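## Task

Pick up the carton marked C36 from the bench and set it down on the counter. Every other carton on the bench has to finish exactly where and how it was. Nothing may topple or be left leaning, or the task fails. The carton must rest on the counter by itself at the end; if only the robot's grip or contact keeps it there, the task is not done.

## Robot and tools

ROBOT. A TidyBot++: a wheeled base 0.54 m long, 0.50 m wide and 0.38 m tall with omnidirectional powered casters, carrying one seven-joint arm that ends in a two-finger parallel gripper. There is only one arm, so every arm command is a single set of joint targets. The shoulder sits 0.12 m ahead of the base centre at 0.68 m height. Segments: upper arm 0.42 m, forearm 0.31 m, hand 0.31 m (wrist to the hand point). The arm begins folded with the hand facing down; folded, the hand reaches up to 0.08 m beyond the base front and the elbow up to 1.15 m high. A downward-pointing hand can reach about 0.94 m above the floor, only near the base.

FRAMES. Base frame: origin on the floor below the base centre, x forward, y left, z up. hand_pose, reported in this frame, is the point between the finger pads; its z axis runs along the fingers and its y axis is the closing direction. The odometry frame is the base frame as it was at scene start. Heading is in radians, positive to the left, range -3.142 to 3.142. base_tilt is in degrees, forward and right positive.

CAMERAS. base_camera (644x364 pinhole, on the base front) and wrist_camera (644x476 fisheye, looking along the hand).

TOOLS.
- execute_actions(actions, cameras): actions is a list holding one action or none (empty list just reports state and images). An action may contain:
  base: exactly one key, an offset relative to where the base last measured itself, in the base frame. translate_m: metres forward (+) or back, -2 to 2. strafe_m: metres left (+) or right, -2 to 2. rotate_rad: radians, counter-clockwise from above (+), -6.3 to 6.3. Moves needing over 8.667 s at top speed are refused.
  joints: absolute targets by name for the one arm, in radians: joint_1_rad (whole-arm swivel, any angle; positive is clockwise from above, opposite to rotate_rad), joint_2_rad shoulder -2.249 to 2.249, joint_3_rad (upper-arm roll, any angle), joint_4_rad elbow -2.579 to 2.579, joint_5_rad (forearm roll, any angle), joint_6_rad wrist -2.099 to 2.099, joint_7_rad (hand roll, any angle; at 1.57 with the hand down the fingers open left/right). gripper_pos is an absolute scale 0 (open, pad gap about 85 mm) to 1 (closed); gap is roughly 85 x (1 - gripper_pos) mm. Free-turning joints take the short way; turn farther in steps under half a revolution.
  speeds: optional caps for this action only: translate_m and strafe_m 0.05 to 0.5 m/s, rotate_rad 0.1 to 1.57 rad/s (defaults are the maxima).
  cameras: list of base_camera, wrist_camera or all; omitted or null gives all, [] gives none.
  Unknown keys or out-of-range values get the whole call refused with no motion. Each action lasts at most 15 s.
- wait(seconds): 0 to 10 s, commands nothing, returns state and images.
- zoom_image(camera, region): region [x0, y0, x1, y1] in pixels of the latest full image from that camera, at most 504x504.
- read_manual(section): only licence texts; no motion.
- finished_scene(scene): ends scene 1 or 2 irreversibly and reports success; the next scene's task arrives with it.

ARM GEOMETRY. With joint_1_rad 0, joint_3_rad 3.14, joint_5_rad 0 (close to the start), the arm moves in the vertical plane along base x. Tilt from vertical (forward positive): upper arm = joint_2; forearm = joint_2 - joint_4; hand = joint_2 - joint_4 - joint_6. Hand reach ahead of the shoulder is the sum of length x sin(tilt), height above it the sum of length x cos(tilt). Joints move up to 1.39 rad/s (1.22 for joints 5 to 7).

RESULT LINES. base_status and joint_status describe how each motion of the last accepted action ended: done (for the base, wheels turned the full amount, even if slipping), off_target (settled away from target, may still push), contact_stop or time_out (target dropped, holding in place), not_followed (arm targets withheld, with a cause: line, typically self-collision; the robot may retry them each action). limit_stop_at_motor_heat appears after an overheat stop; resend the target. on_its_own lists uncommanded changes. motor_effort gives percent of max per motor, bracketed value is peak. ARM HIT means the arm struck the base or itself. MOTOR HOT warns from 60 °C; OVER-TEMPERATURE FAULT at 75 °C makes the arm sag. A gripper at 1 reading done means it holds nothing; off_target means something is between the fingers. Closed fingertips reach about 20 mm beyond the hand point.

ERRORS. Friction leaves joints slightly off; correct by sending last command + (wanted - read). Do not resend the read angle while holding a load, as the arm sinks. Loads make the arm sag. hand_pose may be off by 1 to 2 cm; trust images. Odometry drifts and counts slip as travel; a blocked base may say done though short. Joints left out of an action may still chase old targets.

AVOID. Driving the base while the arm is caught on something high (tipping); horizontal shoves on a raised hand; torque faults (joints 1 to 4 limit 104.5 N m, 5 to 7 limit 51.3 N m) which freeze the arm 10 s; dropping, slamming or knocking cartons; leaving the carton held at the end. Loose objects may be nudged occasionally.

Each tool is called after "Call:" as name(argument=value, ...), one argument or row to a line, values as JSON.

## Session

Call:
execute_actions(
  actions=[],
)

Scene clock: 0.00 s.
base_odometry: x=+0.000 y=+0.000 heading=+0.000 (m, m, rad; odometry frame)
base_tilt: forward=-0.4 right=-1.0 (deg)
base_status: not commanded
joint_positions: joint_1_rad=-0.033 joint_2_rad=-0.377 joint_3_rad=+3.133 joint_4_rad=-2.530 joint_5_rad=+0.003 joint_6_rad=-0.864 joint_7_rad=+1.588 gripper_pos=+0.000
joint_status: not commanded
motor_effort: joint_1_rad=-1 joint_2_rad=-1 joint_3_rad=+1 joint_4_rad=+13 joint_5_rad=+0 joint_6_rad=+0 joint_7_rad=+1 (%)
hand_pose: x=+0.2652 y=+0.0063 z=+0.5912 quat_wxyz=(+0.002, +0.998, +0.030, +0.062) (m; base frame)
pictures: base_camera, wrist_camera
Images, in order (width x height): base_camera 644x364, wrist_camera 644x476.

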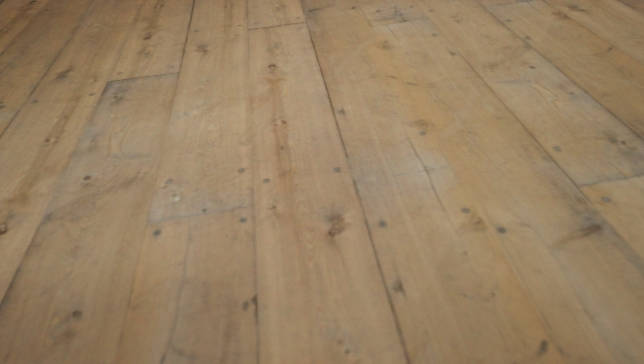

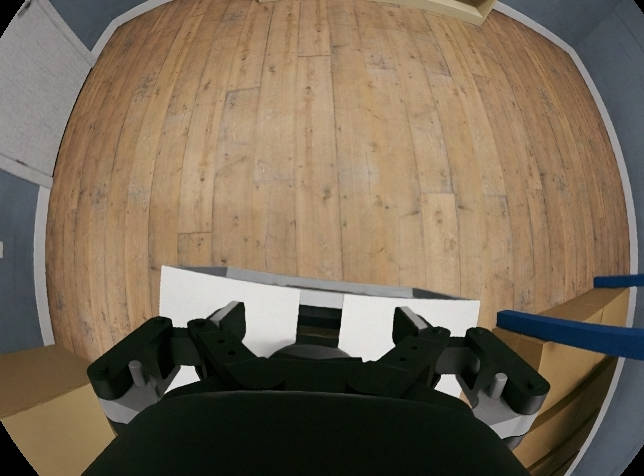

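Call:
execute_actions(
  actions=[
    {"joints":{"joint_6_rad":0.35}},
  ],
)

Scene clock: 5.43 s.
base_odometry: x=+0.000 y=+0.000 heading=+0.000 (m, m, rad; odometry frame)
base_tilt: forward=-0.3 right=-1.0 (deg)
base_status: not commanded
joint_positions: joint_1_rad=-0.033 joint_2_rad=-0.377 joint_3_rad=+3.133 joint_4_rad=-2.530 joint_5_rad=+0.003 joint_6_rad=+0.343 joint_7_rad=+1.588 gripper_pos=+0.000
joint_status: all done
motor_effort: joint_1_rad=+0(0) joint_2_rad=-7(7) joint_3_rad=+1(1) joint_4_rad=+22(21) joint_5_rad=+0(0) joint_6_rad=+9(8) joint_7_rad=+1(1) (%)
hand_pose: x=+0.5285 y=+0.0190 z=+0.8263 quat_wxyz=(-0.006, +0.786, +0.025, +0.618) (m; base frame)
pictures: base_camera, wrist_camera
Images, in order (width x height): base_camera 644x364, wrist_camera 644x476.

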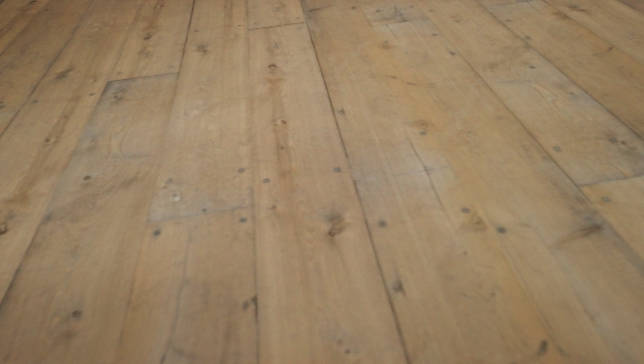

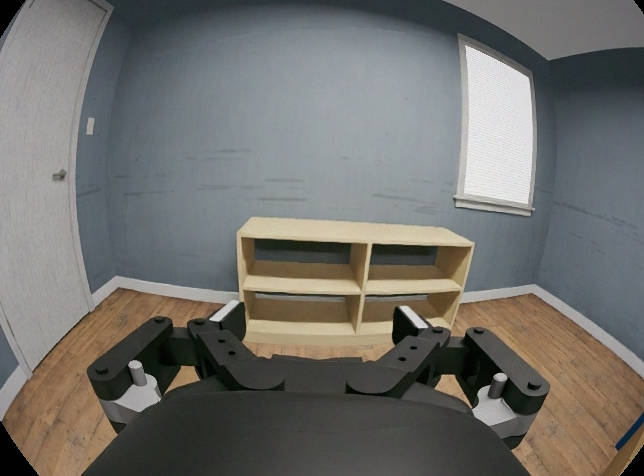

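Call:
execute_actions(
  actions=[
    {"joints":{"joint_1_rad":1.3}},
  ],
  cameras=["wrist_camera"],
)

Scene clock: 11.23 s.
base_odometry: x=+0.000 y=+0.000 heading=+0.000 (m, m, rad; odometry frame)
base_tilt: forward=-0.3 right=-1.1 (deg)
base_status: not commanded
joint_positions: joint_1_rad=+1.276 joint_2_rad=-0.377 joint_3_rad=+3.133 joint_4_rad=-2.530 joint_5_rad=+0.003 joint_6_rad=+0.343 joint_7_rad=+1.588 gripper_pos=+0.000
joint_status: all done
motor_effort: joint_1_rad=+0(1) joint_2_rad=-6(7) joint_3_rad=+1(1) joint_4_rad=+22(22) joint_5_rad=+0(0) joint_6_rad=+9(9) joint_7_rad=+0(0) (%)
hand_pose: x=+0.2431 y=-0.3907 z=+0.8263 quat_wxyz=(+0.372, +0.639, -0.459, +0.493) (m; base frame)
pictures: wrist_camera
Images, in order (width x height): wrist_camera 644x476.

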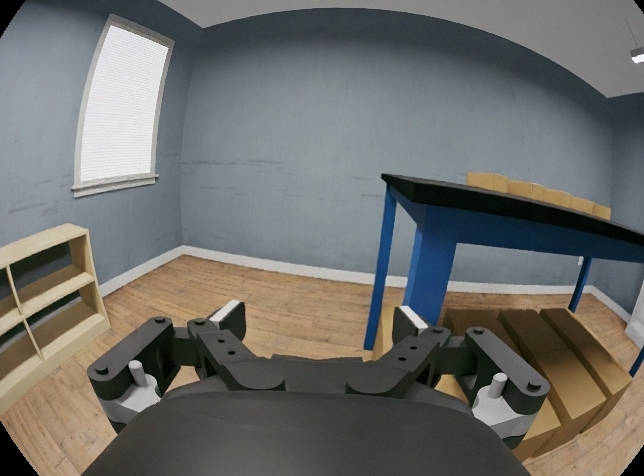

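Call:
execute_actions(
  actions=[
    {"joints":{"joint_1_rad":-1.6}},
  ],
  cameras=["wrist_camera"],
)

Scene clock: 18.50 s.
base_odometry: x=+0.000 y=+0.000 heading=+0.000 (m, m, rad; odometry frame)
base_tilt: forward=-0.3 right=-1.1 (deg)
base_status: not commanded
joint_positions: joint_1_rad=-1.576 joint_2_rad=-0.377 joint_3_rad=+3.133 joint_4_rad=-2.530 joint_5_rad=+0.003 joint_6_rad=+0.343 joint_7_rad=+1.588 gripper_pos=+0.000
joint_status: all done
motor_effort: joint_1_rad=+0(1) joint_2_rad=-7(7) joint_3_rad=+1(1) joint_4_rad=+22(22) joint_5_rad=+0(0) joint_6_rad=+9(9) joint_7_rad=+0(1) (%)
hand_pose: x=+0.1113 y=+0.4099 z=+0.8263 quat_wxyz=(-0.435, +0.546, +0.566, +0.439) (m; base frame)
pictures: wrist_camera
Images, in order (width x height): wrist_camera 644x476.

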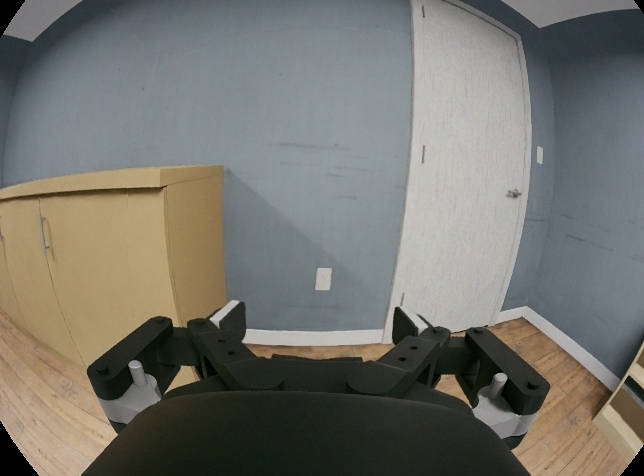

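Call:
execute_actions(
  actions=[
    {"joints":{"joint_1_rad":1.5,"joint_2_rad":-0.2,"joint_4_rad":-1.2,"joint_6_rad":-1.1}},
  ],
  cameras=["wrist_camera"],
)

Call:
execute_actions(
  actions=[
    {"joints":{"joint_1_rad":2.2}},
  ],
  cameras=["wrist_camera"],
)

Scene clock: 33.73 s.
base_odometry: x=+0.000 y=+0.000 heading=+0.000 (m, m, rad; odometry frame)
base_tilt: forward=-0.4 right=-1.0 (deg)
base_status: not commanded
joint_positions: joint_1_rad=+1.477 joint_2_rad=-0.228 joint_3_rad=+3.133 joint_4_rad=-1.226 joint_5_rad=+0.003 joint_6_rad=-1.070 joint_7_rad=+1.588 gripper_pos=+0.000
joint_status: all done
motor_effort: joint_1_rad=-1(1) joint_2_rad=-11(14) joint_3_rad=+1(1) joint_4_rad=+21(24) joint_5_rad=+0(0) joint_6_rad=+8(9) joint_7_rad=+0(1) (%)
hand_pose: x=+0.1655 y=-0.4400 z=+1.1136 quat_wxyz=(+0.348, +0.643, -0.570, +0.375) (m; base frame)
pictures: wrist_camera
Images, in order (width x height): wrist_camera 644x476.

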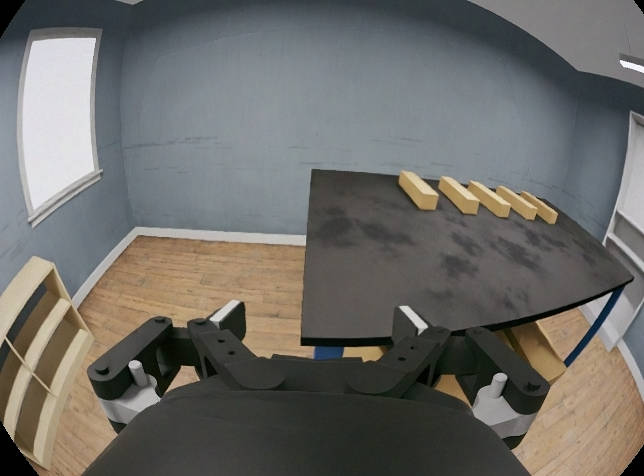

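Scene clock: 35.70 s.
base_odometry: x=+0.000 y=+0.000 heading=+0.000 (m, m, rad; odometry frame)
base_tilt: forward=-0.4 right=-1.0 (deg)
base_status: not commanded
joint_positions: joint_1_rad=+2.177 joint_2_rad=-0.226 joint_3_rad=+3.133 joint_4_rad=-1.226 joint_5_rad=+0.003 joint_6_rad=-1.070 joint_7_rad=+1.588 gripper_pos=+0.000
joint_status: all done
motor_effort: joint_1_rad=+0(1) joint_2_rad=-12(12) joint_3_rad=+1(1) joint_4_rad=+21(21) joint_5_rad=+0(0) joint_6_rad=+8(8) joint_7_rad=+1(0) (%)
hand_pose: x=-0.1297 y=-0.3675 z=+1.1123 quat_wxyz=(+0.454, +0.409, -0.757, +0.232) (m; base frame)
pictures: wrist_camera
Images, in order (width x height): wrist_camera 644x476.

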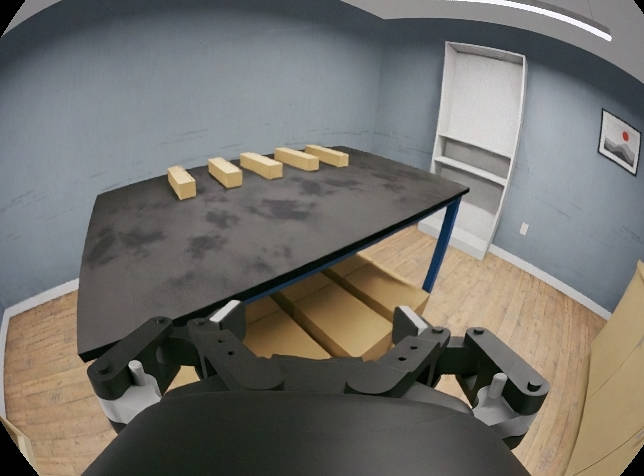

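Call:
zoom_image(
  camera="wrist_camera",
  region=[150, 130, 370, 210],
)

Region (150, 130, 370, 210) of wrist_camera's 644x476 image, scaled by 2.291; it fills the top 183 rows of this view, and the rest is white.

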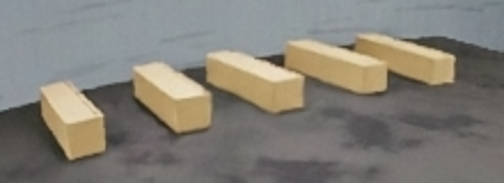

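Call:
execute_actions(
  actions=[
    {"base":{"translate_m":0.6},"joints":{"joint_1_rad":1.57}},
  ],
  cameras=[],
)

Call:
execute_actions(
  actions=[
    {"base":{"strafe_m":-1.3}},
  ],
)

Scene clock: 56.67 s.
base_odometry: x=+0.600 y=+0.000 heading=+0.000 (m, m, rad; odometry frame)
base_tilt: forward=-0.4 right=-1.1 (deg)
base_status: done
joint_positions: joint_1_rad=+1.589 joint_2_rad=-0.218 joint_3_rad=+3.133 joint_4_rad=-1.226 joint_5_rad=+0.003 joint_6_rad=-1.071 joint_7_rad=+1.588 gripper_pos=+0.000
joint_status: all done
motor_effort: joint_1_rad=+1(2) joint_2_rad=-12(14) joint_3_rad=+0(3) joint_4_rad=+20(21) joint_5_rad=+0(1) joint_6_rad=+8(8) joint_7_rad=+0(1) (%)
hand_pose: x=+0.1156 y=-0.4469 z=+1.1086 quat_wxyz=(+0.365, +0.612, -0.607, +0.351) (m; base frame)
pictures: none
No camera images: the call's "cameras" was empty. Leave "cameras" out to get every camera's image.

Scene clock: 63.53 s.
base_odometry: x=+0.599 y=-1.208 heading=-0.033 (m, m, rad; odometry frame)
base_tilt: forward=-0.3 right=-1.1 (deg)
base_status: strafe_m time_out (by the wheels' count: -1.208 of -1.300)
joint_positions: joint_1_rad=+1.585 joint_2_rad=-0.195 joint_3_rad=+3.131 joint_4_rad=-1.219 joint_5_rad=+0.001 joint_6_rad=-1.079 joint_7_rad=+1.588 gripper_pos=+0.000
joint_status: not commanded
motor_effort: joint_1_rad=+0(4) joint_2_rad=-15(32) joint_3_rad=+0(5) joint_4_rad=+21(28) joint_5_rad=+0(2) joint_6_rad=+8(9) joint_7_rad=+0(1) (%)
hand_pose: x=+0.1194 y=-0.4552 z=+1.1000 quat_wxyz=(+0.356, +0.619, -0.609, +0.346) (m; base frame)
pictures: base_camera, wrist_camera
Images, in order (width x height): base_camera 644x364, wrist_camera 644x476.

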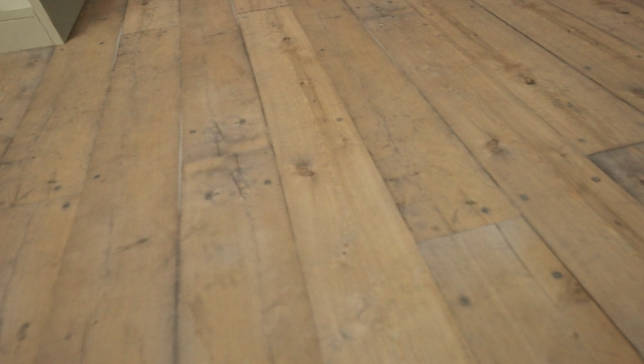

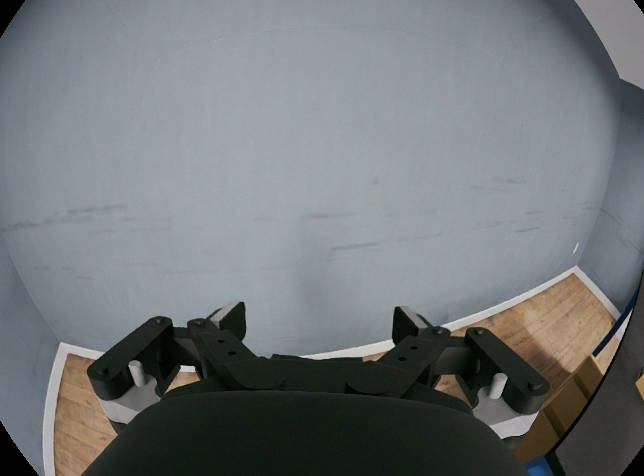

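Call:
execute_actions(
  actions=[
    {"base":{"strafe_m":-0.6},"joints":{"joint_1_rad":3.0}},
  ],
  cameras=["wrist_camera"],
)

Scene clock: 73.97 s.
base_odometry: x=+0.599 y=-1.210 heading=-0.041 (m, m, rad; odometry frame)
base_tilt: forward=-0.4 right=-1.0 (deg)
base_status: strafe_m time_out (by the wheels' count: -0.002 of -0.600)
joint_positions: joint_1_rad=+2.981 joint_2_rad=-0.195 joint_3_rad=+3.130 joint_4_rad=-1.218 joint_5_rad=+0.002 joint_6_rad=-1.080 joint_7_rad=+1.588 gripper_pos=+0.000
joint_status: all done
motor_effort: joint_1_rad=+0(7) joint_2_rad=-14(20) joint_3_rad=+1(14) joint_4_rad=+21(23) joint_5_rad=+0(5) joint_6_rad=+8(9) joint_7_rad=+0(0) (%)
hand_pose: x=-0.3291 y=-0.0794 z=+1.1004 quat_wxyz=(+0.495, +0.082, -0.864, +0.036) (m; base frame)
pictures: wrist_camera
Images, in order (width x height): wrist_camera 644x476.

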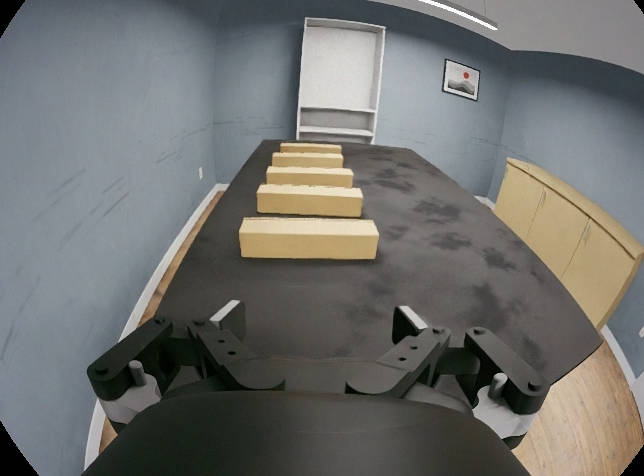

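Call:
zoom_image(
  camera="wrist_camera",
  region=[220, 130, 400, 270],
)

Call:
execute_actions(
  actions=[
    {"base":{"strafe_m":0.05},"joints":{"joint_1_rad":2.6,"joint_5_rad":-0.9}},
  ],
)

Region (220, 130, 400, 270) of wrist_camera's 644x476 image, scaled by 2.800.

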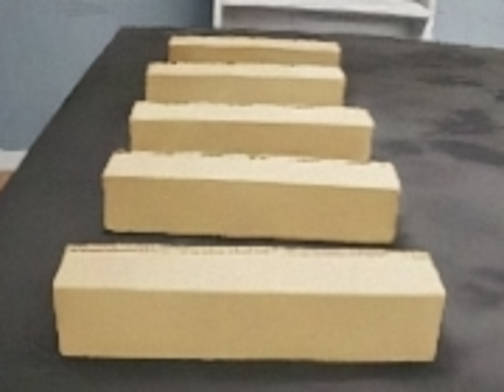

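Scene clock: 81.93 s.
base_odometry: x=+0.601 y=-1.161 heading=-0.041 (m, m, rad; odometry frame)
base_tilt: forward=-0.3 right=-1.0 (deg)
base_status: done
joint_positions: joint_1_rad=+2.621 joint_2_rad=-0.195 joint_3_rad=+3.132 joint_4_rad=-1.218 joint_5_rad=-0.885 joint_6_rad=-1.080 joint_7_rad=+1.588 gripper_pos=+0.000
joint_status: all done
motor_effort: joint_1_rad=+0(2) joint_2_rad=-12(15) joint_3_rad=+1(3) joint_4_rad=+20(22) joint_5_rad=-5(5) joint_6_rad=+7(8) joint_7_rad=+1(1) (%)
hand_pose: x=-0.1197 y=-0.3887 z=+1.1862 quat_wxyz=(+0.325, +0.224, -0.752, +0.527) (m; base frame)
pictures: base_camera, wrist_camera
Images, in order (width x height): base_camera 644x364, wrist_camera 644x476.

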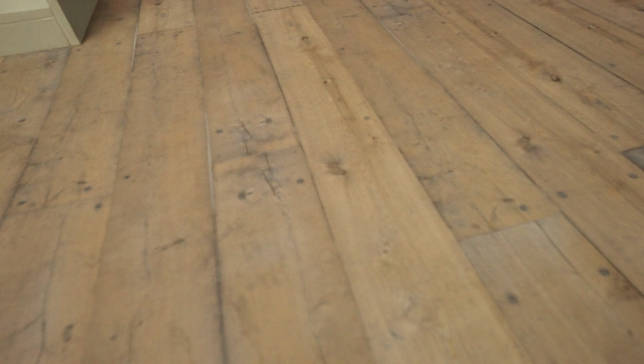

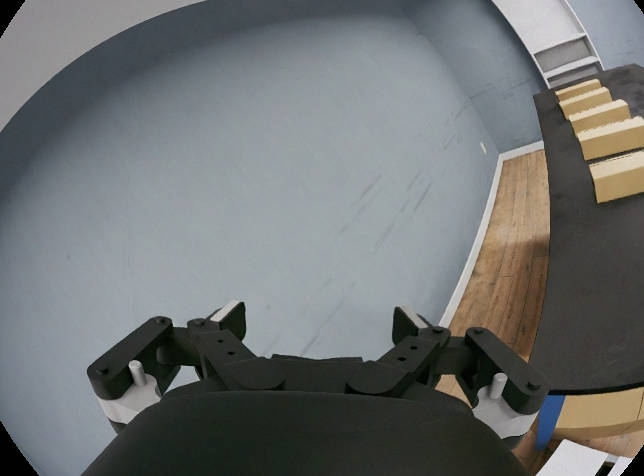

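Call:
execute_actions(
  actions=[
    {"joints":{"joint_1_rad":2.4,"joint_5_rad":0.9,"joint_6_rad":-1.3}},
  ],
  cameras=["wrist_camera"],
)

Scene clock: 91.00 s.
base_odometry: x=+0.601 y=-1.161 heading=-0.041 (m, m, rad; odometry frame)
base_tilt: forward=-0.4 right=-1.0 (deg)
base_status: not commanded
joint_positions: joint_1_rad=+2.423 joint_2_rad=-0.195 joint_3_rad=+3.132 joint_4_rad=-1.216 joint_5_rad=+0.907 joint_6_rad=-1.271 joint_7_rad=+1.588 gripper_pos=+0.000
joint_status: all done
motor_effort: joint_1_rad=+0(2) joint_2_rad=-11(13) joint_3_rad=+0(2) joint_4_rad=+19(21) joint_5_rad=+5(6) joint_6_rad=+6(9) joint_7_rad=+0(0) (%)
hand_pose: x=-0.3047 y=-0.0670 z=+1.1505 quat_wxyz=(+0.499, +0.248, -0.782, -0.279) (m; base frame)
pictures: wrist_camera
Images, in order (width x height): wrist_camera 644x476.

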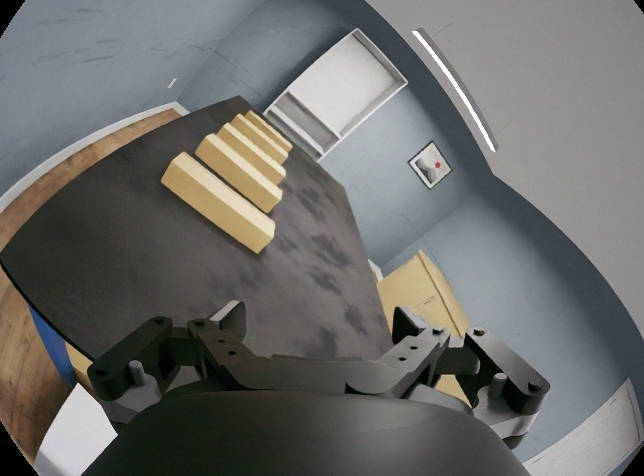

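Call:
execute_actions(
  actions=[
    {"joints":{"joint_1_rad":1.9,"joint_5_rad":0.0,"joint_6_rad":-1.95}},
  ],
  cameras=["wrist_camera"],
)

Scene clock: 97.43 s.
base_odometry: x=+0.601 y=-1.161 heading=-0.041 (m, m, rad; odometry frame)
base_tilt: forward=-0.3 right=-1.1 (deg)
base_status: not commanded
joint_positions: joint_1_rad=+1.923 joint_2_rad=-0.195 joint_3_rad=+3.132 joint_4_rad=-1.216 joint_5_rad=+0.015 joint_6_rad=-1.924 joint_7_rad=+1.588 gripper_pos=+0.000
joint_status: all done
motor_effort: joint_1_rad=+0(0) joint_2_rad=-9(12) joint_3_rad=+0(1) joint_4_rad=+17(20) joint_5_rad=+0(6) joint_6_rad=+2(6) joint_7_rad=+1(0) (%)
hand_pose: x=+0.0334 y=-0.2321 z=+0.9535 quat_wxyz=(+0.085, +0.578, -0.810, +0.049) (m; base frame)
pictures: wrist_camera
Images, in order (width x height): wrist_camera 644x476.

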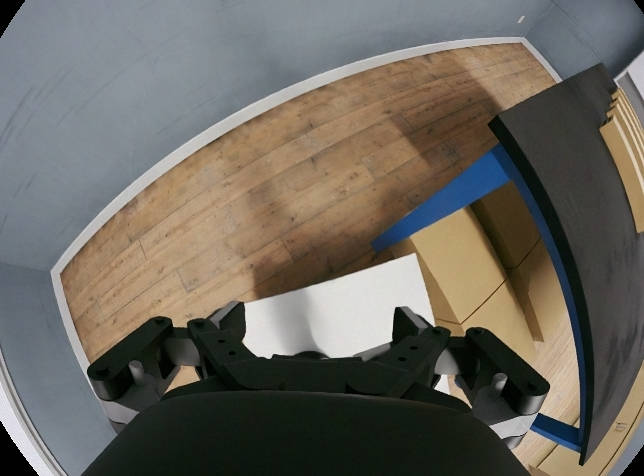

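Call:
execute_actions(
  actions=[
    {"base":{"translate_m":0.15},"joints":{"joint_1_rad":1.2,"joint_6_rad":-1.5}},
  ],
  cameras=[],
)

Call:
execute_actions(
  actions=[
    {"base":{"rotate_rad":-1.53}},
  ],
)

Scene clock: 105.43 s.
base_odometry: x=+0.751 y=-1.167 heading=-0.041 (m, m, rad; odometry frame)
base_tilt: forward=-0.3 right=-1.1 (deg)
base_status: done
joint_positions: joint_1_rad=+1.224 joint_2_rad=-0.195 joint_3_rad=+3.132 joint_4_rad=-1.216 joint_5_rad=+0.015 joint_6_rad=-1.529 joint_7_rad=+1.588 gripper_pos=+0.000
joint_status: all done
motor_effort: joint_1_rad=-1(3) joint_2_rad=-11(12) joint_3_rad=+1(2) joint_4_rad=+19(19) joint_5_rad=+0(1) joint_6_rad=+5(6) joint_7_rad=+1(1) (%)
hand_pose: x=+0.2422 y=-0.3384 z=+1.0003 quat_wxyz=(+0.175, +0.789, -0.540, +0.233) (m; base frame)
pictures: none
No camera images: the call's "cameras" was empty. Leave "cameras" out to get every camera's image.

Scene clock: 107.70 s.
base_odometry: x=+0.752 y=-1.167 heading=-1.571 (m, m, rad; odometry frame)
base_tilt: forward=-0.3 right=-1.0 (deg)
base_status: done
joint_positions: joint_1_rad=+1.221 joint_2_rad=-0.195 joint_3_rad=+3.132 joint_4_rad=-1.216 joint_5_rad=+0.015 joint_6_rad=-1.526 joint_7_rad=+1.588 gripper_pos=+0.000
joint_status: not commanded
motor_effort: joint_1_rad=+0(0) joint_2_rad=-11(15) joint_3_rad=+0(1) joint_4_rad=+19(20) joint_5_rad=+0(1) joint_6_rad=+6(6) joint_7_rad=+0(1) (%)
hand_pose: x=+0.2432 y=-0.3386 z=+1.0007 quat_wxyz=(+0.175, +0.790, -0.539, +0.234) (m; base frame)
pictures: base_camera, wrist_camera
Images, in order (width x height): base_camera 644x364, wrist_camera 644x476.

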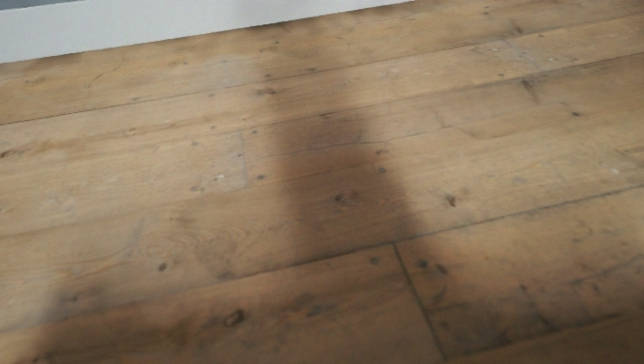

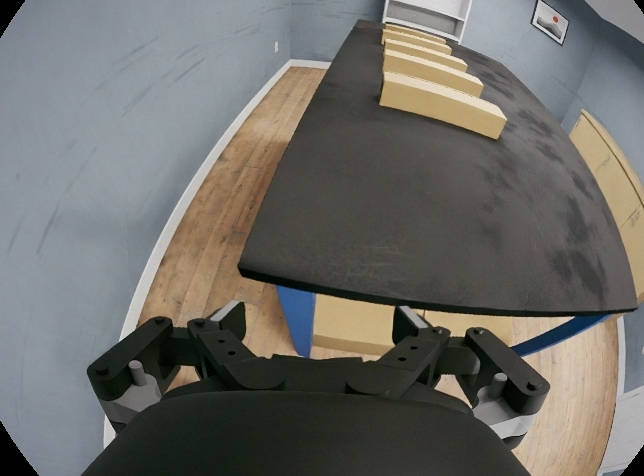

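Call:
execute_actions(
  actions=[
    {"base":{"rotate_rad":0.17}},
  ],
  cameras=[],
)

Call:
execute_actions(
  actions=[
    {"base":{"translate_m":0.5},"joints":{"joint_1_rad":1.75,"joint_6_rad":-1.2}},
  ],
)

Scene clock: 116.60 s.
base_odometry: x=+0.752 y=-1.167 heading=-1.401 (m, m, rad; odometry frame)
base_tilt: forward=-0.4 right=-1.1 (deg)
base_status: done
joint_positions: joint_1_rad=+1.219 joint_2_rad=-0.195 joint_3_rad=+3.132 joint_4_rad=-1.216 joint_5_rad=+0.015 joint_6_rad=-1.526 joint_7_rad=+1.588 gripper_pos=+0.000
joint_status: not commanded
motor_effort: joint_1_rad=+0(1) joint_2_rad=-12(13) joint_3_rad=+1(2) joint_4_rad=+19(20) joint_5_rad=+0(1) joint_6_rad=+6(6) joint_7_rad=+0(1) (%)
hand_pose: x=+0.2441 y=-0.3383 z=+1.0007 quat_wxyz=(+0.175, +0.791, -0.538, +0.234) (m; base frame)
pictures: none
No camera images: the call's "cameras" was empty. Leave "cameras" out to get every camera's image.

Scene clock: 118.97 s.
base_odometry: x=+0.835 y=-1.660 heading=-1.402 (m, m, rad; odometry frame)
base_tilt: forward=-0.3 right=-1.0 (deg)
base_status: done
joint_positions: joint_1_rad=+1.726 joint_2_rad=-0.195 joint_3_rad=+3.132 joint_4_rad=-1.216 joint_5_rad=+0.015 joint_6_rad=-1.229 joint_7_rad=+1.588 gripper_pos=+0.000
joint_status: all done
motor_effort: joint_1_rad=+0(1) joint_2_rad=-13(13) joint_3_rad=+0(2) joint_4_rad=+21(20) joint_5_rad=+0(1) joint_6_rad=+7(7) joint_7_rad=+0(0) (%)
hand_pose: x=+0.0547 y=-0.4238 z=+1.0631 quat_wxyz=(+0.334, +0.596, -0.678, +0.273) (m; base frame)
pictures: base_camera, wrist_camera
Images, in order (width x height): base_camera 644x364, wrist_camera 644x476.

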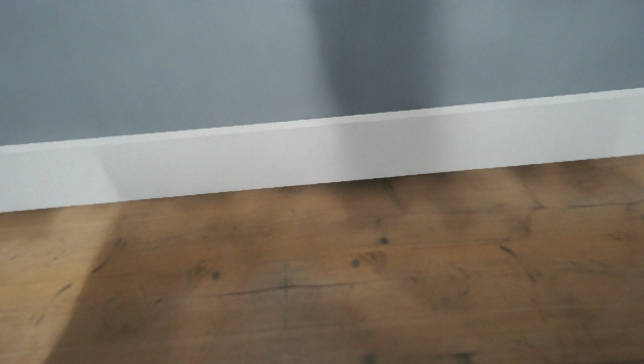

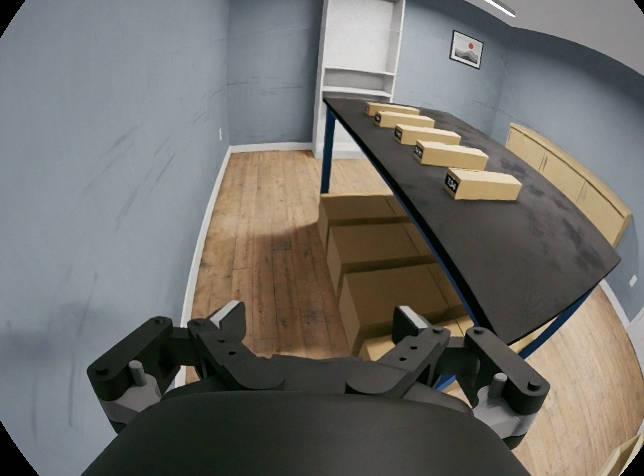

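Call:
zoom_image(
  camera="wrist_camera",
  region=[355, 95, 475, 205],
)

Region (355, 95, 475, 205) of wrist_camera's 644x476 image, scaled by 4.200; it fills the top 462 rows of this view, and the rest is white.

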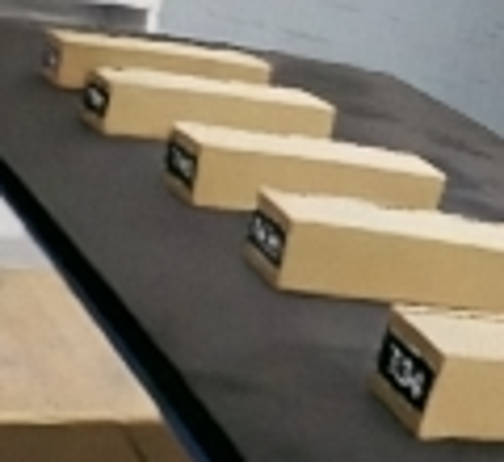

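Call:
execute_actions(
  actions=[
    {"base":{"translate_m":0.12},"joints":{"joint_1_rad":0.7}},
  ],
  cameras=[],
)

Call:
execute_actions(
  actions=[
    {"base":{"rotate_rad":-1.64}},
  ],
)

Scene clock: 134.03 s.
base_odometry: x=+0.856 y=-1.779 heading=-1.403 (m, m, rad; odometry frame)
base_tilt: forward=-0.3 right=-1.1 (deg)
base_status: done
joint_positions: joint_1_rad=+0.723 joint_2_rad=-0.195 joint_3_rad=+3.132 joint_4_rad=-1.216 joint_5_rad=+0.015 joint_6_rad=-1.229 joint_7_rad=+1.588 gripper_pos=+0.000
joint_status: all done
motor_effort: joint_1_rad=+0(1) joint_2_rad=-12(14) joint_3_rad=+0(2) joint_4_rad=+21(21) joint_5_rad=+0(1) joint_6_rad=+7(7) joint_7_rad=+0(1) (%)
hand_pose: x=+0.4416 y=-0.2823 z=+1.0632 quat_wxyz=(+0.162, +0.848, -0.308, +0.400) (m; base frame)
pictures: none
No camera images: the call's "cameras" was empty. Leave "cameras" out to get every camera's image.

Scene clock: 136.37 s.
base_odometry: x=+0.856 y=-1.779 heading=-3.042 (m, m, rad; odometry frame)
base_tilt: forward=-0.4 right=-1.1 (deg)
base_status: done
joint_positions: joint_1_rad=+0.720 joint_2_rad=-0.195 joint_3_rad=+3.132 joint_4_rad=-1.216 joint_5_rad=+0.015 joint_6_rad=-1.227 joint_7_rad=+1.588 gripper_pos=+0.000
joint_status: not commanded
motor_effort: joint_1_rad=+0(0) joint_2_rad=-12(16) joint_3_rad=+0(2) joint_4_rad=+21(21) joint_5_rad=+0(1) joint_6_rad=+7(7) joint_7_rad=+0(1) (%)
hand_pose: x=+0.4428 y=-0.2815 z=+1.0636 quat_wxyz=(+0.162, +0.848, -0.307, +0.401) (m; base frame)
pictures: base_camera, wrist_camera
Images, in order (width x height): base_camera 644x364, wrist_camera 644x476.

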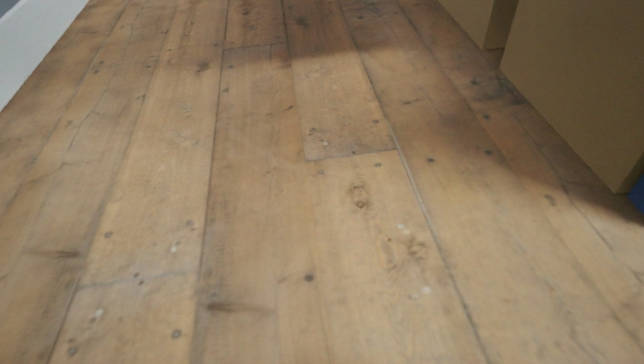

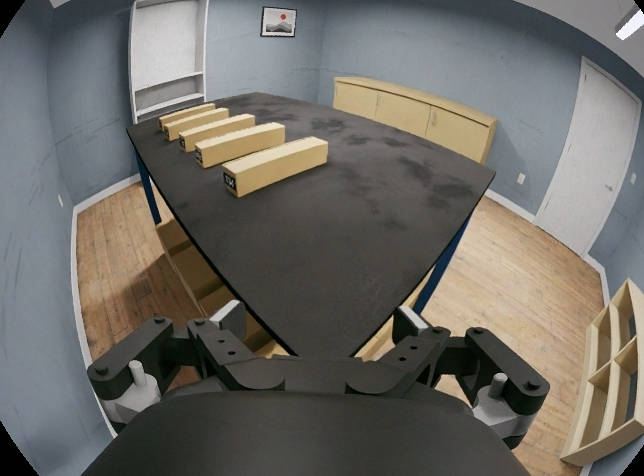

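Call:
execute_actions(
  actions=[
    {"base":{"rotate_rad":0.12},"joints":{"joint_1_rad":1.2}},
  ],
  cameras=[],
)

Call:
execute_actions(
  actions=[
    {"base":{"translate_m":0.9}},
  ],
)

Scene clock: 146.30 s.
base_odometry: x=+0.856 y=-1.779 heading=-2.922 (m, m, rad; odometry frame)
base_tilt: forward=-0.4 right=-1.1 (deg)
base_status: done
joint_positions: joint_1_rad=+1.177 joint_2_rad=-0.195 joint_3_rad=+3.131 joint_4_rad=-1.216 joint_5_rad=+0.015 joint_6_rad=-1.227 joint_7_rad=+1.588 gripper_pos=+0.000
joint_status: all done
motor_effort: joint_1_rad=-1(1) joint_2_rad=-12(14) joint_3_rad=+0(3) joint_4_rad=+20(21) joint_5_rad=+0(1) joint_6_rad=+7(7) joint_7_rad=+0(1) (%)
hand_pose: x=+0.2855 y=-0.3954 z=+1.0636 quat_wxyz=(+0.248, +0.757, -0.491, +0.354) (m; base frame)
pictures: none
No camera images: the call's "cameras" was empty. Leave "cameras" out to get every camera's image.

Scene clock: 149.47 s.
base_odometry: x=-0.023 y=-1.974 heading=-2.923 (m, m, rad; odometry frame)
base_tilt: forward=-0.3 right=-1.1 (deg)
base_status: done
joint_positions: joint_1_rad=+1.180 joint_2_rad=-0.195 joint_3_rad=+3.131 joint_4_rad=-1.216 joint_5_rad=+0.015 joint_6_rad=-1.227 joint_7_rad=+1.588 gripper_pos=+0.000
joint_status: not commanded
motor_effort: joint_1_rad=+0(2) joint_2_rad=-13(14) joint_3_rad=+0(2) joint_4_rad=+21(21) joint_5_rad=+0(1) joint_6_rad=+7(8) joint_7_rad=+0(0) (%)
hand_pose: x=+0.2845 y=-0.3958 z=+1.0636 quat_wxyz=(+0.248, +0.756, -0.492, +0.353) (m; base frame)
pictures: base_camera, wrist_camera
Images, in order (width x height): base_camera 644x364, wrist_camera 644x476.

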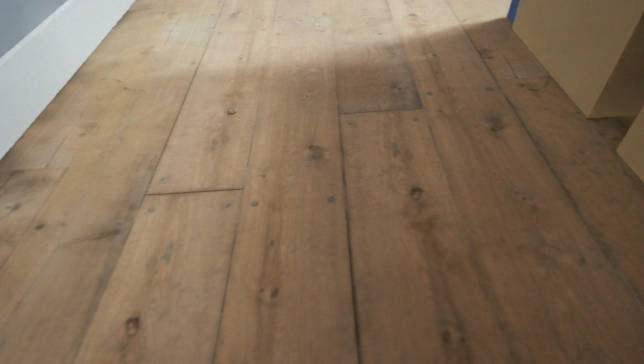

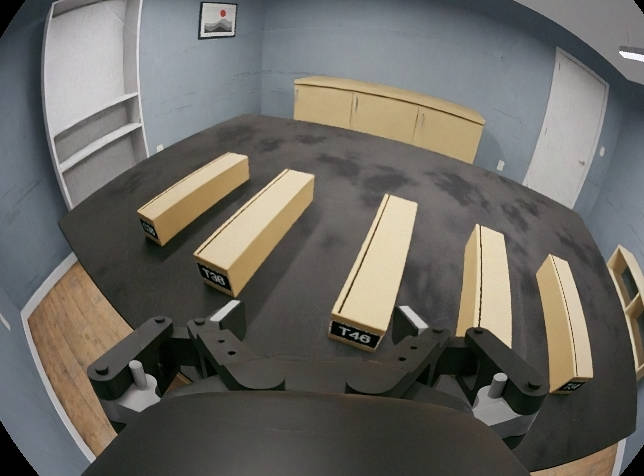

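Call:
zoom_image(
  camera="wrist_camera",
  region=[130, 200, 250, 300],
)

Region (130, 200, 250, 300) of wrist_camera's 644x476 image, scaled by 4.200.

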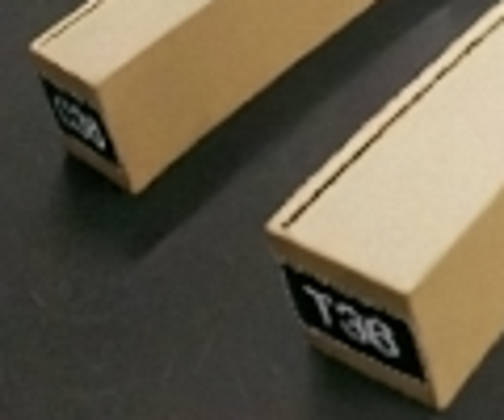

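Call:
execute_actions(
  actions=[
    {"joints":{"joint_1_rad":1.65}},
  ],
  cameras=["wrist_camera"],
)

Call:
execute_actions(
  actions=[
    {"base":{"translate_m":0.5},"joints":{"joint_1_rad":1.57}},
  ],
)

Scene clock: 161.13 s.
base_odometry: x=-0.023 y=-1.974 heading=-2.923 (m, m, rad; odometry frame)
base_tilt: forward=-0.3 right=-1.1 (deg)
base_status: not commanded
joint_positions: joint_1_rad=+1.627 joint_2_rad=-0.195 joint_3_rad=+3.131 joint_4_rad=-1.216 joint_5_rad=+0.015 joint_6_rad=-1.227 joint_7_rad=+1.588 gripper_pos=+0.000
joint_status: all done
motor_effort: joint_1_rad=+0(0) joint_2_rad=-13(13) joint_3_rad=+0(1) joint_4_rad=+21(21) joint_5_rad=+0(1) joint_6_rad=+7(7) joint_7_rad=+0(0) (%)
hand_pose: x=+0.0969 y=-0.4285 z=+1.0636 quat_wxyz=(+0.321, +0.628, -0.647, +0.290) (m; base frame)
pictures: wrist_camera
Images, in order (width x height): wrist_camera 644x476.

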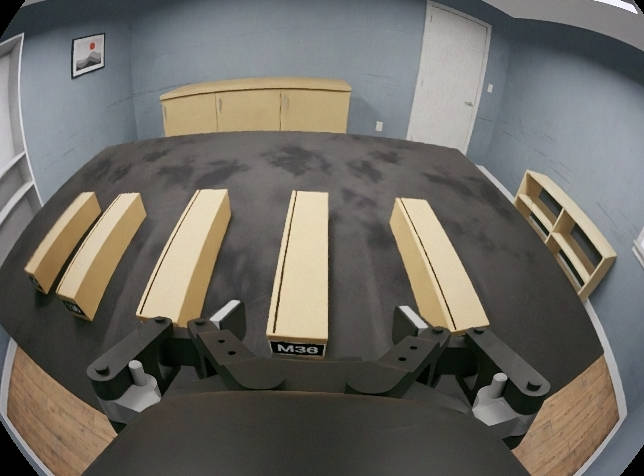

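Scene clock: 163.50 s.
base_odometry: x=-0.512 y=-2.082 heading=-2.923 (m, m, rad; odometry frame)
base_tilt: forward=-0.4 right=-1.0 (deg)
base_status: done
joint_positions: joint_1_rad=+1.587 joint_2_rad=-0.195 joint_3_rad=+3.131 joint_4_rad=-1.216 joint_5_rad=+0.015 joint_6_rad=-1.227 joint_7_rad=+1.588 gripper_pos=+0.000
joint_status: all done
motor_effort: joint_1_rad=+0(1) joint_2_rad=-12(13) joint_3_rad=+0(3) joint_4_rad=+20(21) joint_5_rad=+0(1) joint_6_rad=+7(7) joint_7_rad=+1(0) (%)
hand_pose: x=+0.1140 y=-0.4290 z=+1.0636 quat_wxyz=(+0.315, +0.641, -0.635, +0.296) (m; base frame)
pictures: base_camera, wrist_camera
Images, in order (width x height): base_camera 644x364, wrist_camera 644x476.

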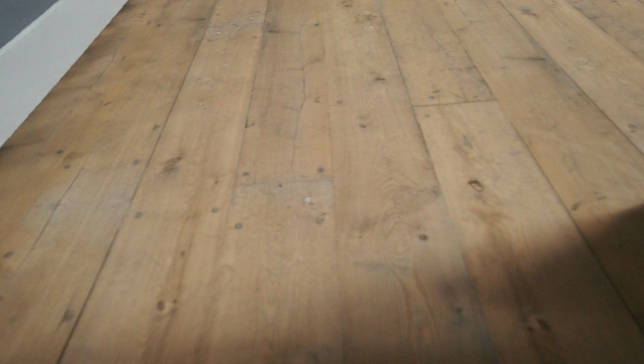

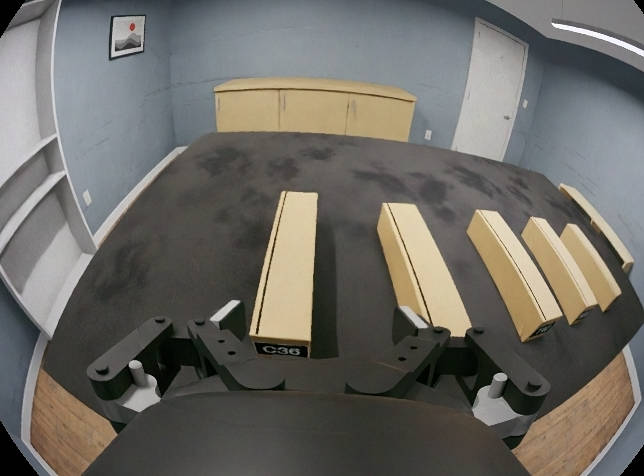

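Call:
execute_actions(
  actions=[
    {"base":{"translate_m":0.04},"joints":{"joint_1_rad":1.57,"joint_2_rad":0.256,"joint_4_rad":-0.698,"joint_6_rad":-1.346}},
  ],
)

Scene clock: 184.73 s.
base_odometry: x=-0.551 y=-2.090 heading=-2.923 (m, m, rad; odometry frame)
base_tilt: forward=-0.3 right=-1.0 (deg)
base_status: done
joint_positions: joint_1_rad=+1.586 joint_2_rad=+0.250 joint_3_rad=+3.131 joint_4_rad=-0.726 joint_5_rad=+0.015 joint_6_rad=-1.315 joint_7_rad=+1.588 gripper_pos=+0.000
joint_status: all done
motor_effort: joint_1_rad=-1(3) joint_2_rad=-29(32) joint_3_rad=+0(2) joint_4_rad=+20(21) joint_5_rad=+0(1) joint_6_rad=+7(8) joint_7_rad=+0(0) (%)
hand_pose: x=+0.1118 y=-0.5981 z=+1.0606 quat_wxyz=(+0.299, +0.647, -0.641, +0.284) (m; base frame)
pictures: base_camera, wrist_camera
Images, in order (width x height): base_camera 644x364, wrist_camera 644x476.

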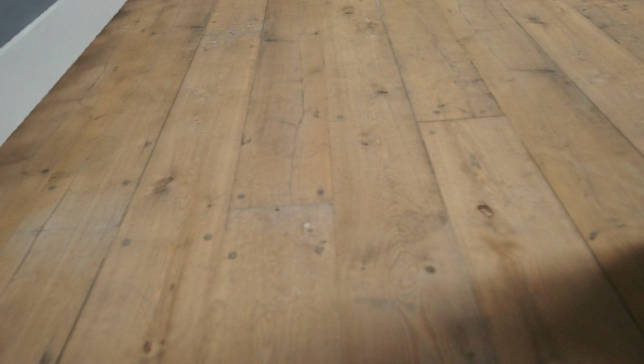

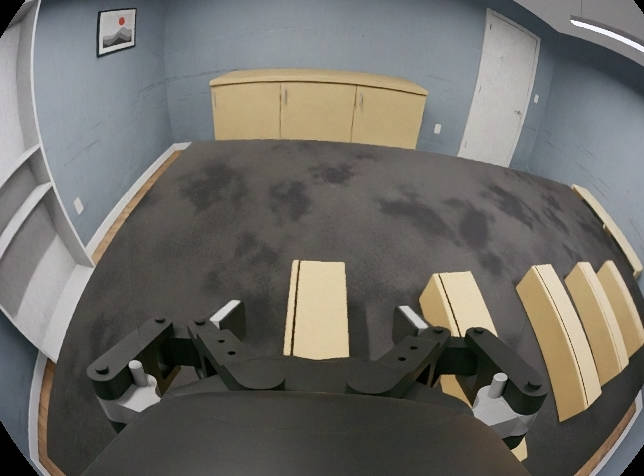

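Call:
execute_actions(
  actions=[
    {"joints":{"joint_2_rad":0.131,"joint_4_rad":-1.235,"joint_6_rad":-0.93}},
  ],
  cameras=["wrist_camera"],
)

Scene clock: 195.53 s.
base_odometry: x=-0.551 y=-2.090 heading=-2.923 (m, m, rad; odometry frame)
base_tilt: forward=-0.4 right=-1.0 (deg)
base_status: not commanded
joint_positions: joint_1_rad=+1.586 joint_2_rad=+0.158 joint_3_rad=+3.131 joint_4_rad=-1.211 joint_5_rad=+0.015 joint_6_rad=-0.960 joint_7_rad=+1.588 gripper_pos=+0.000
joint_status: all done
motor_effort: joint_1_rad=+1(0) joint_2_rad=-28(30) joint_3_rad=+0(0) joint_4_rad=+22(24) joint_5_rad=+0(0) joint_6_rad=+7(8) joint_7_rad=+0(0) (%)
hand_pose: x=+0.1131 y=-0.6000 z=+0.9461 quat_wxyz=(+0.287, +0.654, -0.645, +0.271) (m; base frame)
pictures: wrist_camera
Images, in order (width x height): wrist_camera 644x476.

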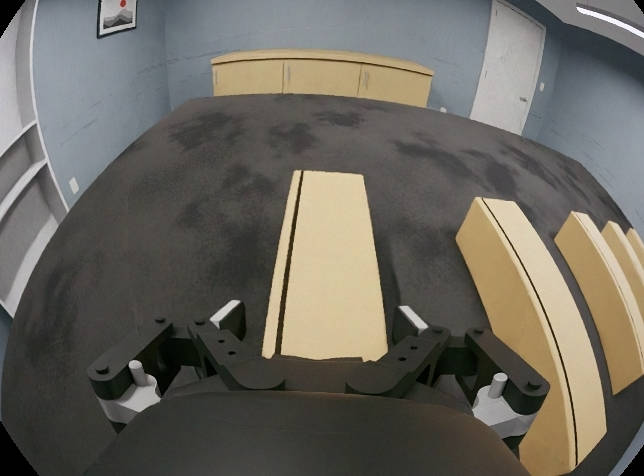

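Call:
execute_actions(
  actions=[
    {"joints":{"gripper_pos":1.0}},
  ],
  cameras=["wrist_camera"],
)

Scene clock: 198.87 s.
base_odometry: x=-0.551 y=-2.090 heading=-2.923 (m, m, rad; odometry frame)
base_tilt: forward=-0.3 right=-1.0 (deg)
base_status: not commanded
joint_positions: joint_1_rad=+1.586 joint_2_rad=+0.155 joint_3_rad=+3.131 joint_4_rad=-1.213 joint_5_rad=+0.015 joint_6_rad=-0.958 joint_7_rad=+1.588 gripper_pos=+0.351
joint_status: gripper_pos off_target (ended at +0.351, target +1.000)
motor_effort: joint_1_rad=-1(0) joint_2_rad=-29(29) joint_3_rad=+0(0) joint_4_rad=+23(23) joint_5_rad=+0(0) joint_6_rad=+8(7) joint_7_rad=+1(0) (%)
hand_pose: x=+0.1131 y=-0.5994 z=+0.9473 quat_wxyz=(+0.288, +0.654, -0.644, +0.273) (m; base frame)
pictures: wrist_camera
Images, in order (width x height): wrist_camera 644x476.

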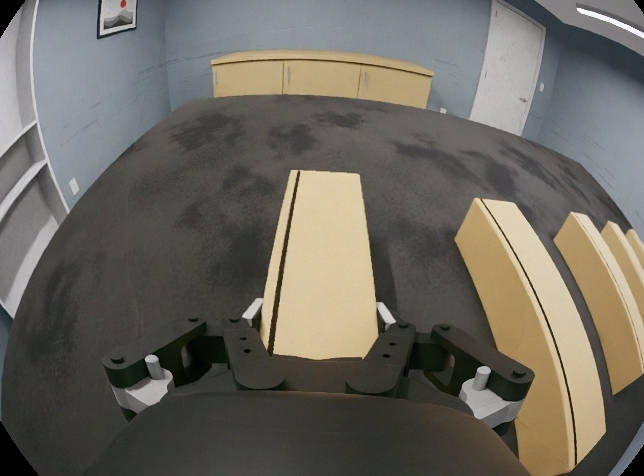

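Call:
execute_actions(
  actions=[
    {"joints":{"joint_2_rad":0.2,"joint_4_rad":-0.85,"joint_6_rad":-1.25}},
  ],
  cameras=["wrist_camera"],
)

Call:
execute_actions(
  actions=[
    {"joints":{"joint_2_rad":-0.2,"joint_4_rad":-1.15,"joint_6_rad":-1.35}},
  ],
)

Scene clock: 205.87 s.
base_odometry: x=-0.551 y=-2.090 heading=-2.923 (m, m, rad; odometry frame)
base_tilt: forward=-0.3 right=-1.0 (deg)
base_status: not commanded
joint_positions: joint_1_rad=+1.586 joint_2_rad=+0.177 joint_3_rad=+3.131 joint_4_rad=-0.874 joint_5_rad=+0.015 joint_6_rad=-1.222 joint_7_rad=+1.588 gripper_pos=+0.351
joint_status: all done
motor_effort: joint_1_rad=+0(0) joint_2_rad=-28(31) joint_3_rad=+0(0) joint_4_rad=+21(25) joint_5_rad=+0(0) joint_6_rad=+8(8) joint_7_rad=+0(1) (%)
hand_pose: x=+0.1124 y=-0.5844 z=+1.0506 quat_wxyz=(+0.305, +0.645, -0.638, +0.289) (m; base frame)
pictures: wrist_camera
Images, in order (width x height): wrist_camera 644x476.

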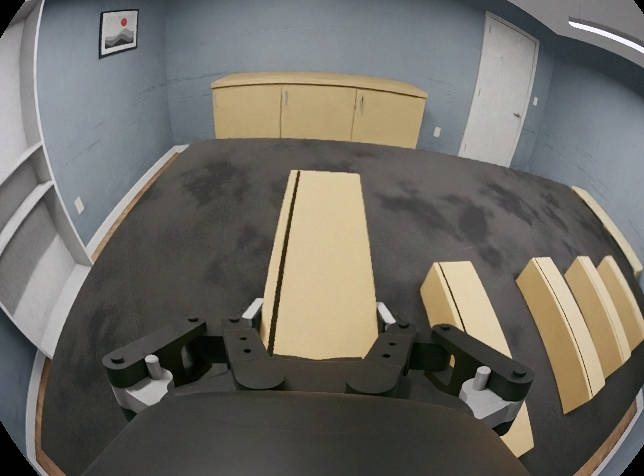

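Scene clock: 207.63 s.
base_odometry: x=-0.551 y=-2.090 heading=-2.923 (m, m, rad; odometry frame)
base_tilt: forward=-0.3 right=-1.0 (deg)
base_status: not commanded
joint_positions: joint_1_rad=+1.586 joint_2_rad=-0.197 joint_3_rad=+3.131 joint_4_rad=-1.125 joint_5_rad=+0.015 joint_6_rad=-1.324 joint_7_rad=+1.588 gripper_pos=+0.351
joint_status: all done
motor_effort: joint_1_rad=+0(0) joint_2_rad=-12(31) joint_3_rad=+0(0) joint_4_rad=+20(22) joint_5_rad=+0(0) joint_6_rad=+8(8) joint_7_rad=+1(1) (%)
hand_pose: x=+0.1146 y=-0.4110 z=+1.0872 quat_wxyz=(+0.314, +0.641, -0.635, +0.295) (m; base frame)
pictures: base_camera, wrist_camera
Images, in order (width x height): base_camera 644x364, wrist_camera 644x476.

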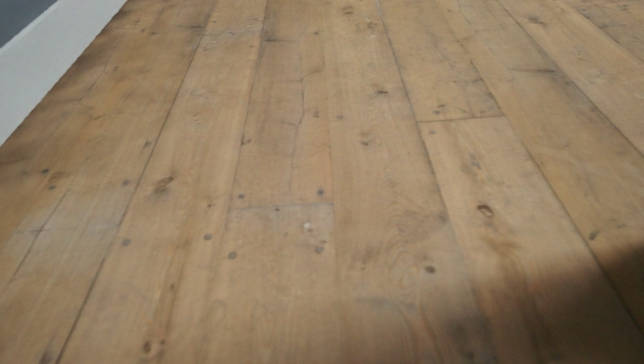

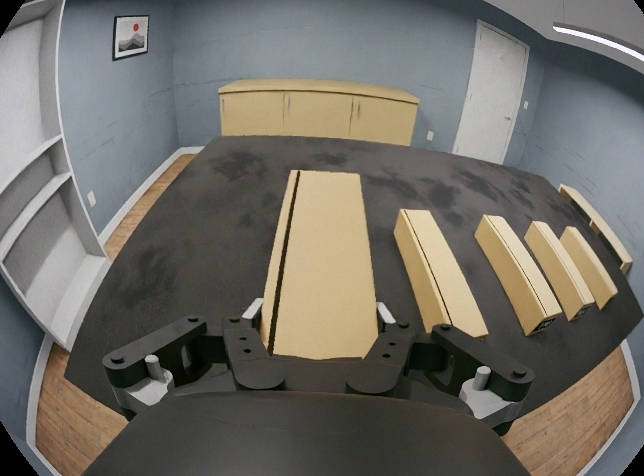

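Call:
execute_actions(
  actions=[
    {"joints":{"joint_1_rad":0.5}},
  ],
)

Scene clock: 213.70 s.
base_odometry: x=-0.551 y=-2.090 heading=-2.923 (m, m, rad; odometry frame)
base_tilt: forward=-0.3 right=-1.0 (deg)
base_status: not commanded
joint_positions: joint_1_rad=+0.523 joint_2_rad=-0.197 joint_3_rad=+3.131 joint_4_rad=-1.125 joint_5_rad=+0.015 joint_6_rad=-1.324 joint_7_rad=+1.588 gripper_pos=+0.351
joint_status: all done
motor_effort: joint_1_rad=+0(0) joint_2_rad=-12(13) joint_3_rad=+1(1) joint_4_rad=+20(20) joint_5_rad=+0(1) joint_6_rad=+8(8) joint_7_rad=+1(1) (%)
hand_pose: x=+0.4760 y=-0.2038 z=+1.0871 quat_wxyz=(+0.121, +0.875, -0.223, +0.413) (m; base frame)
pictures: base_camera, wrist_camera
Images, in order (width x height): base_camera 644x364, wrist_camera 644x476.

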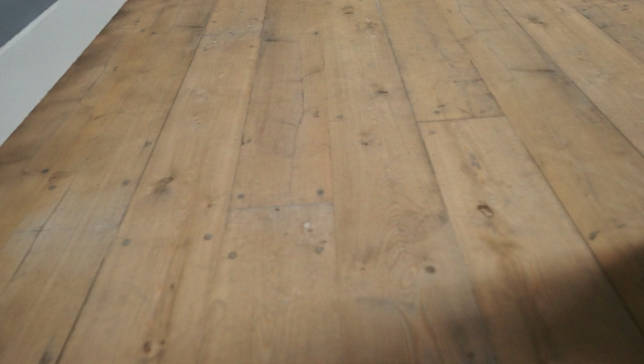

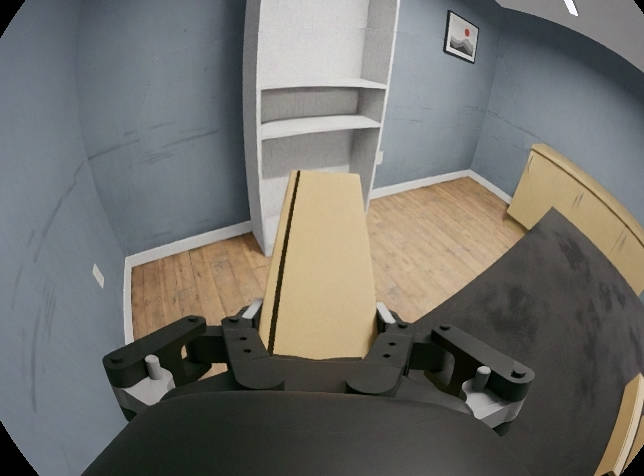

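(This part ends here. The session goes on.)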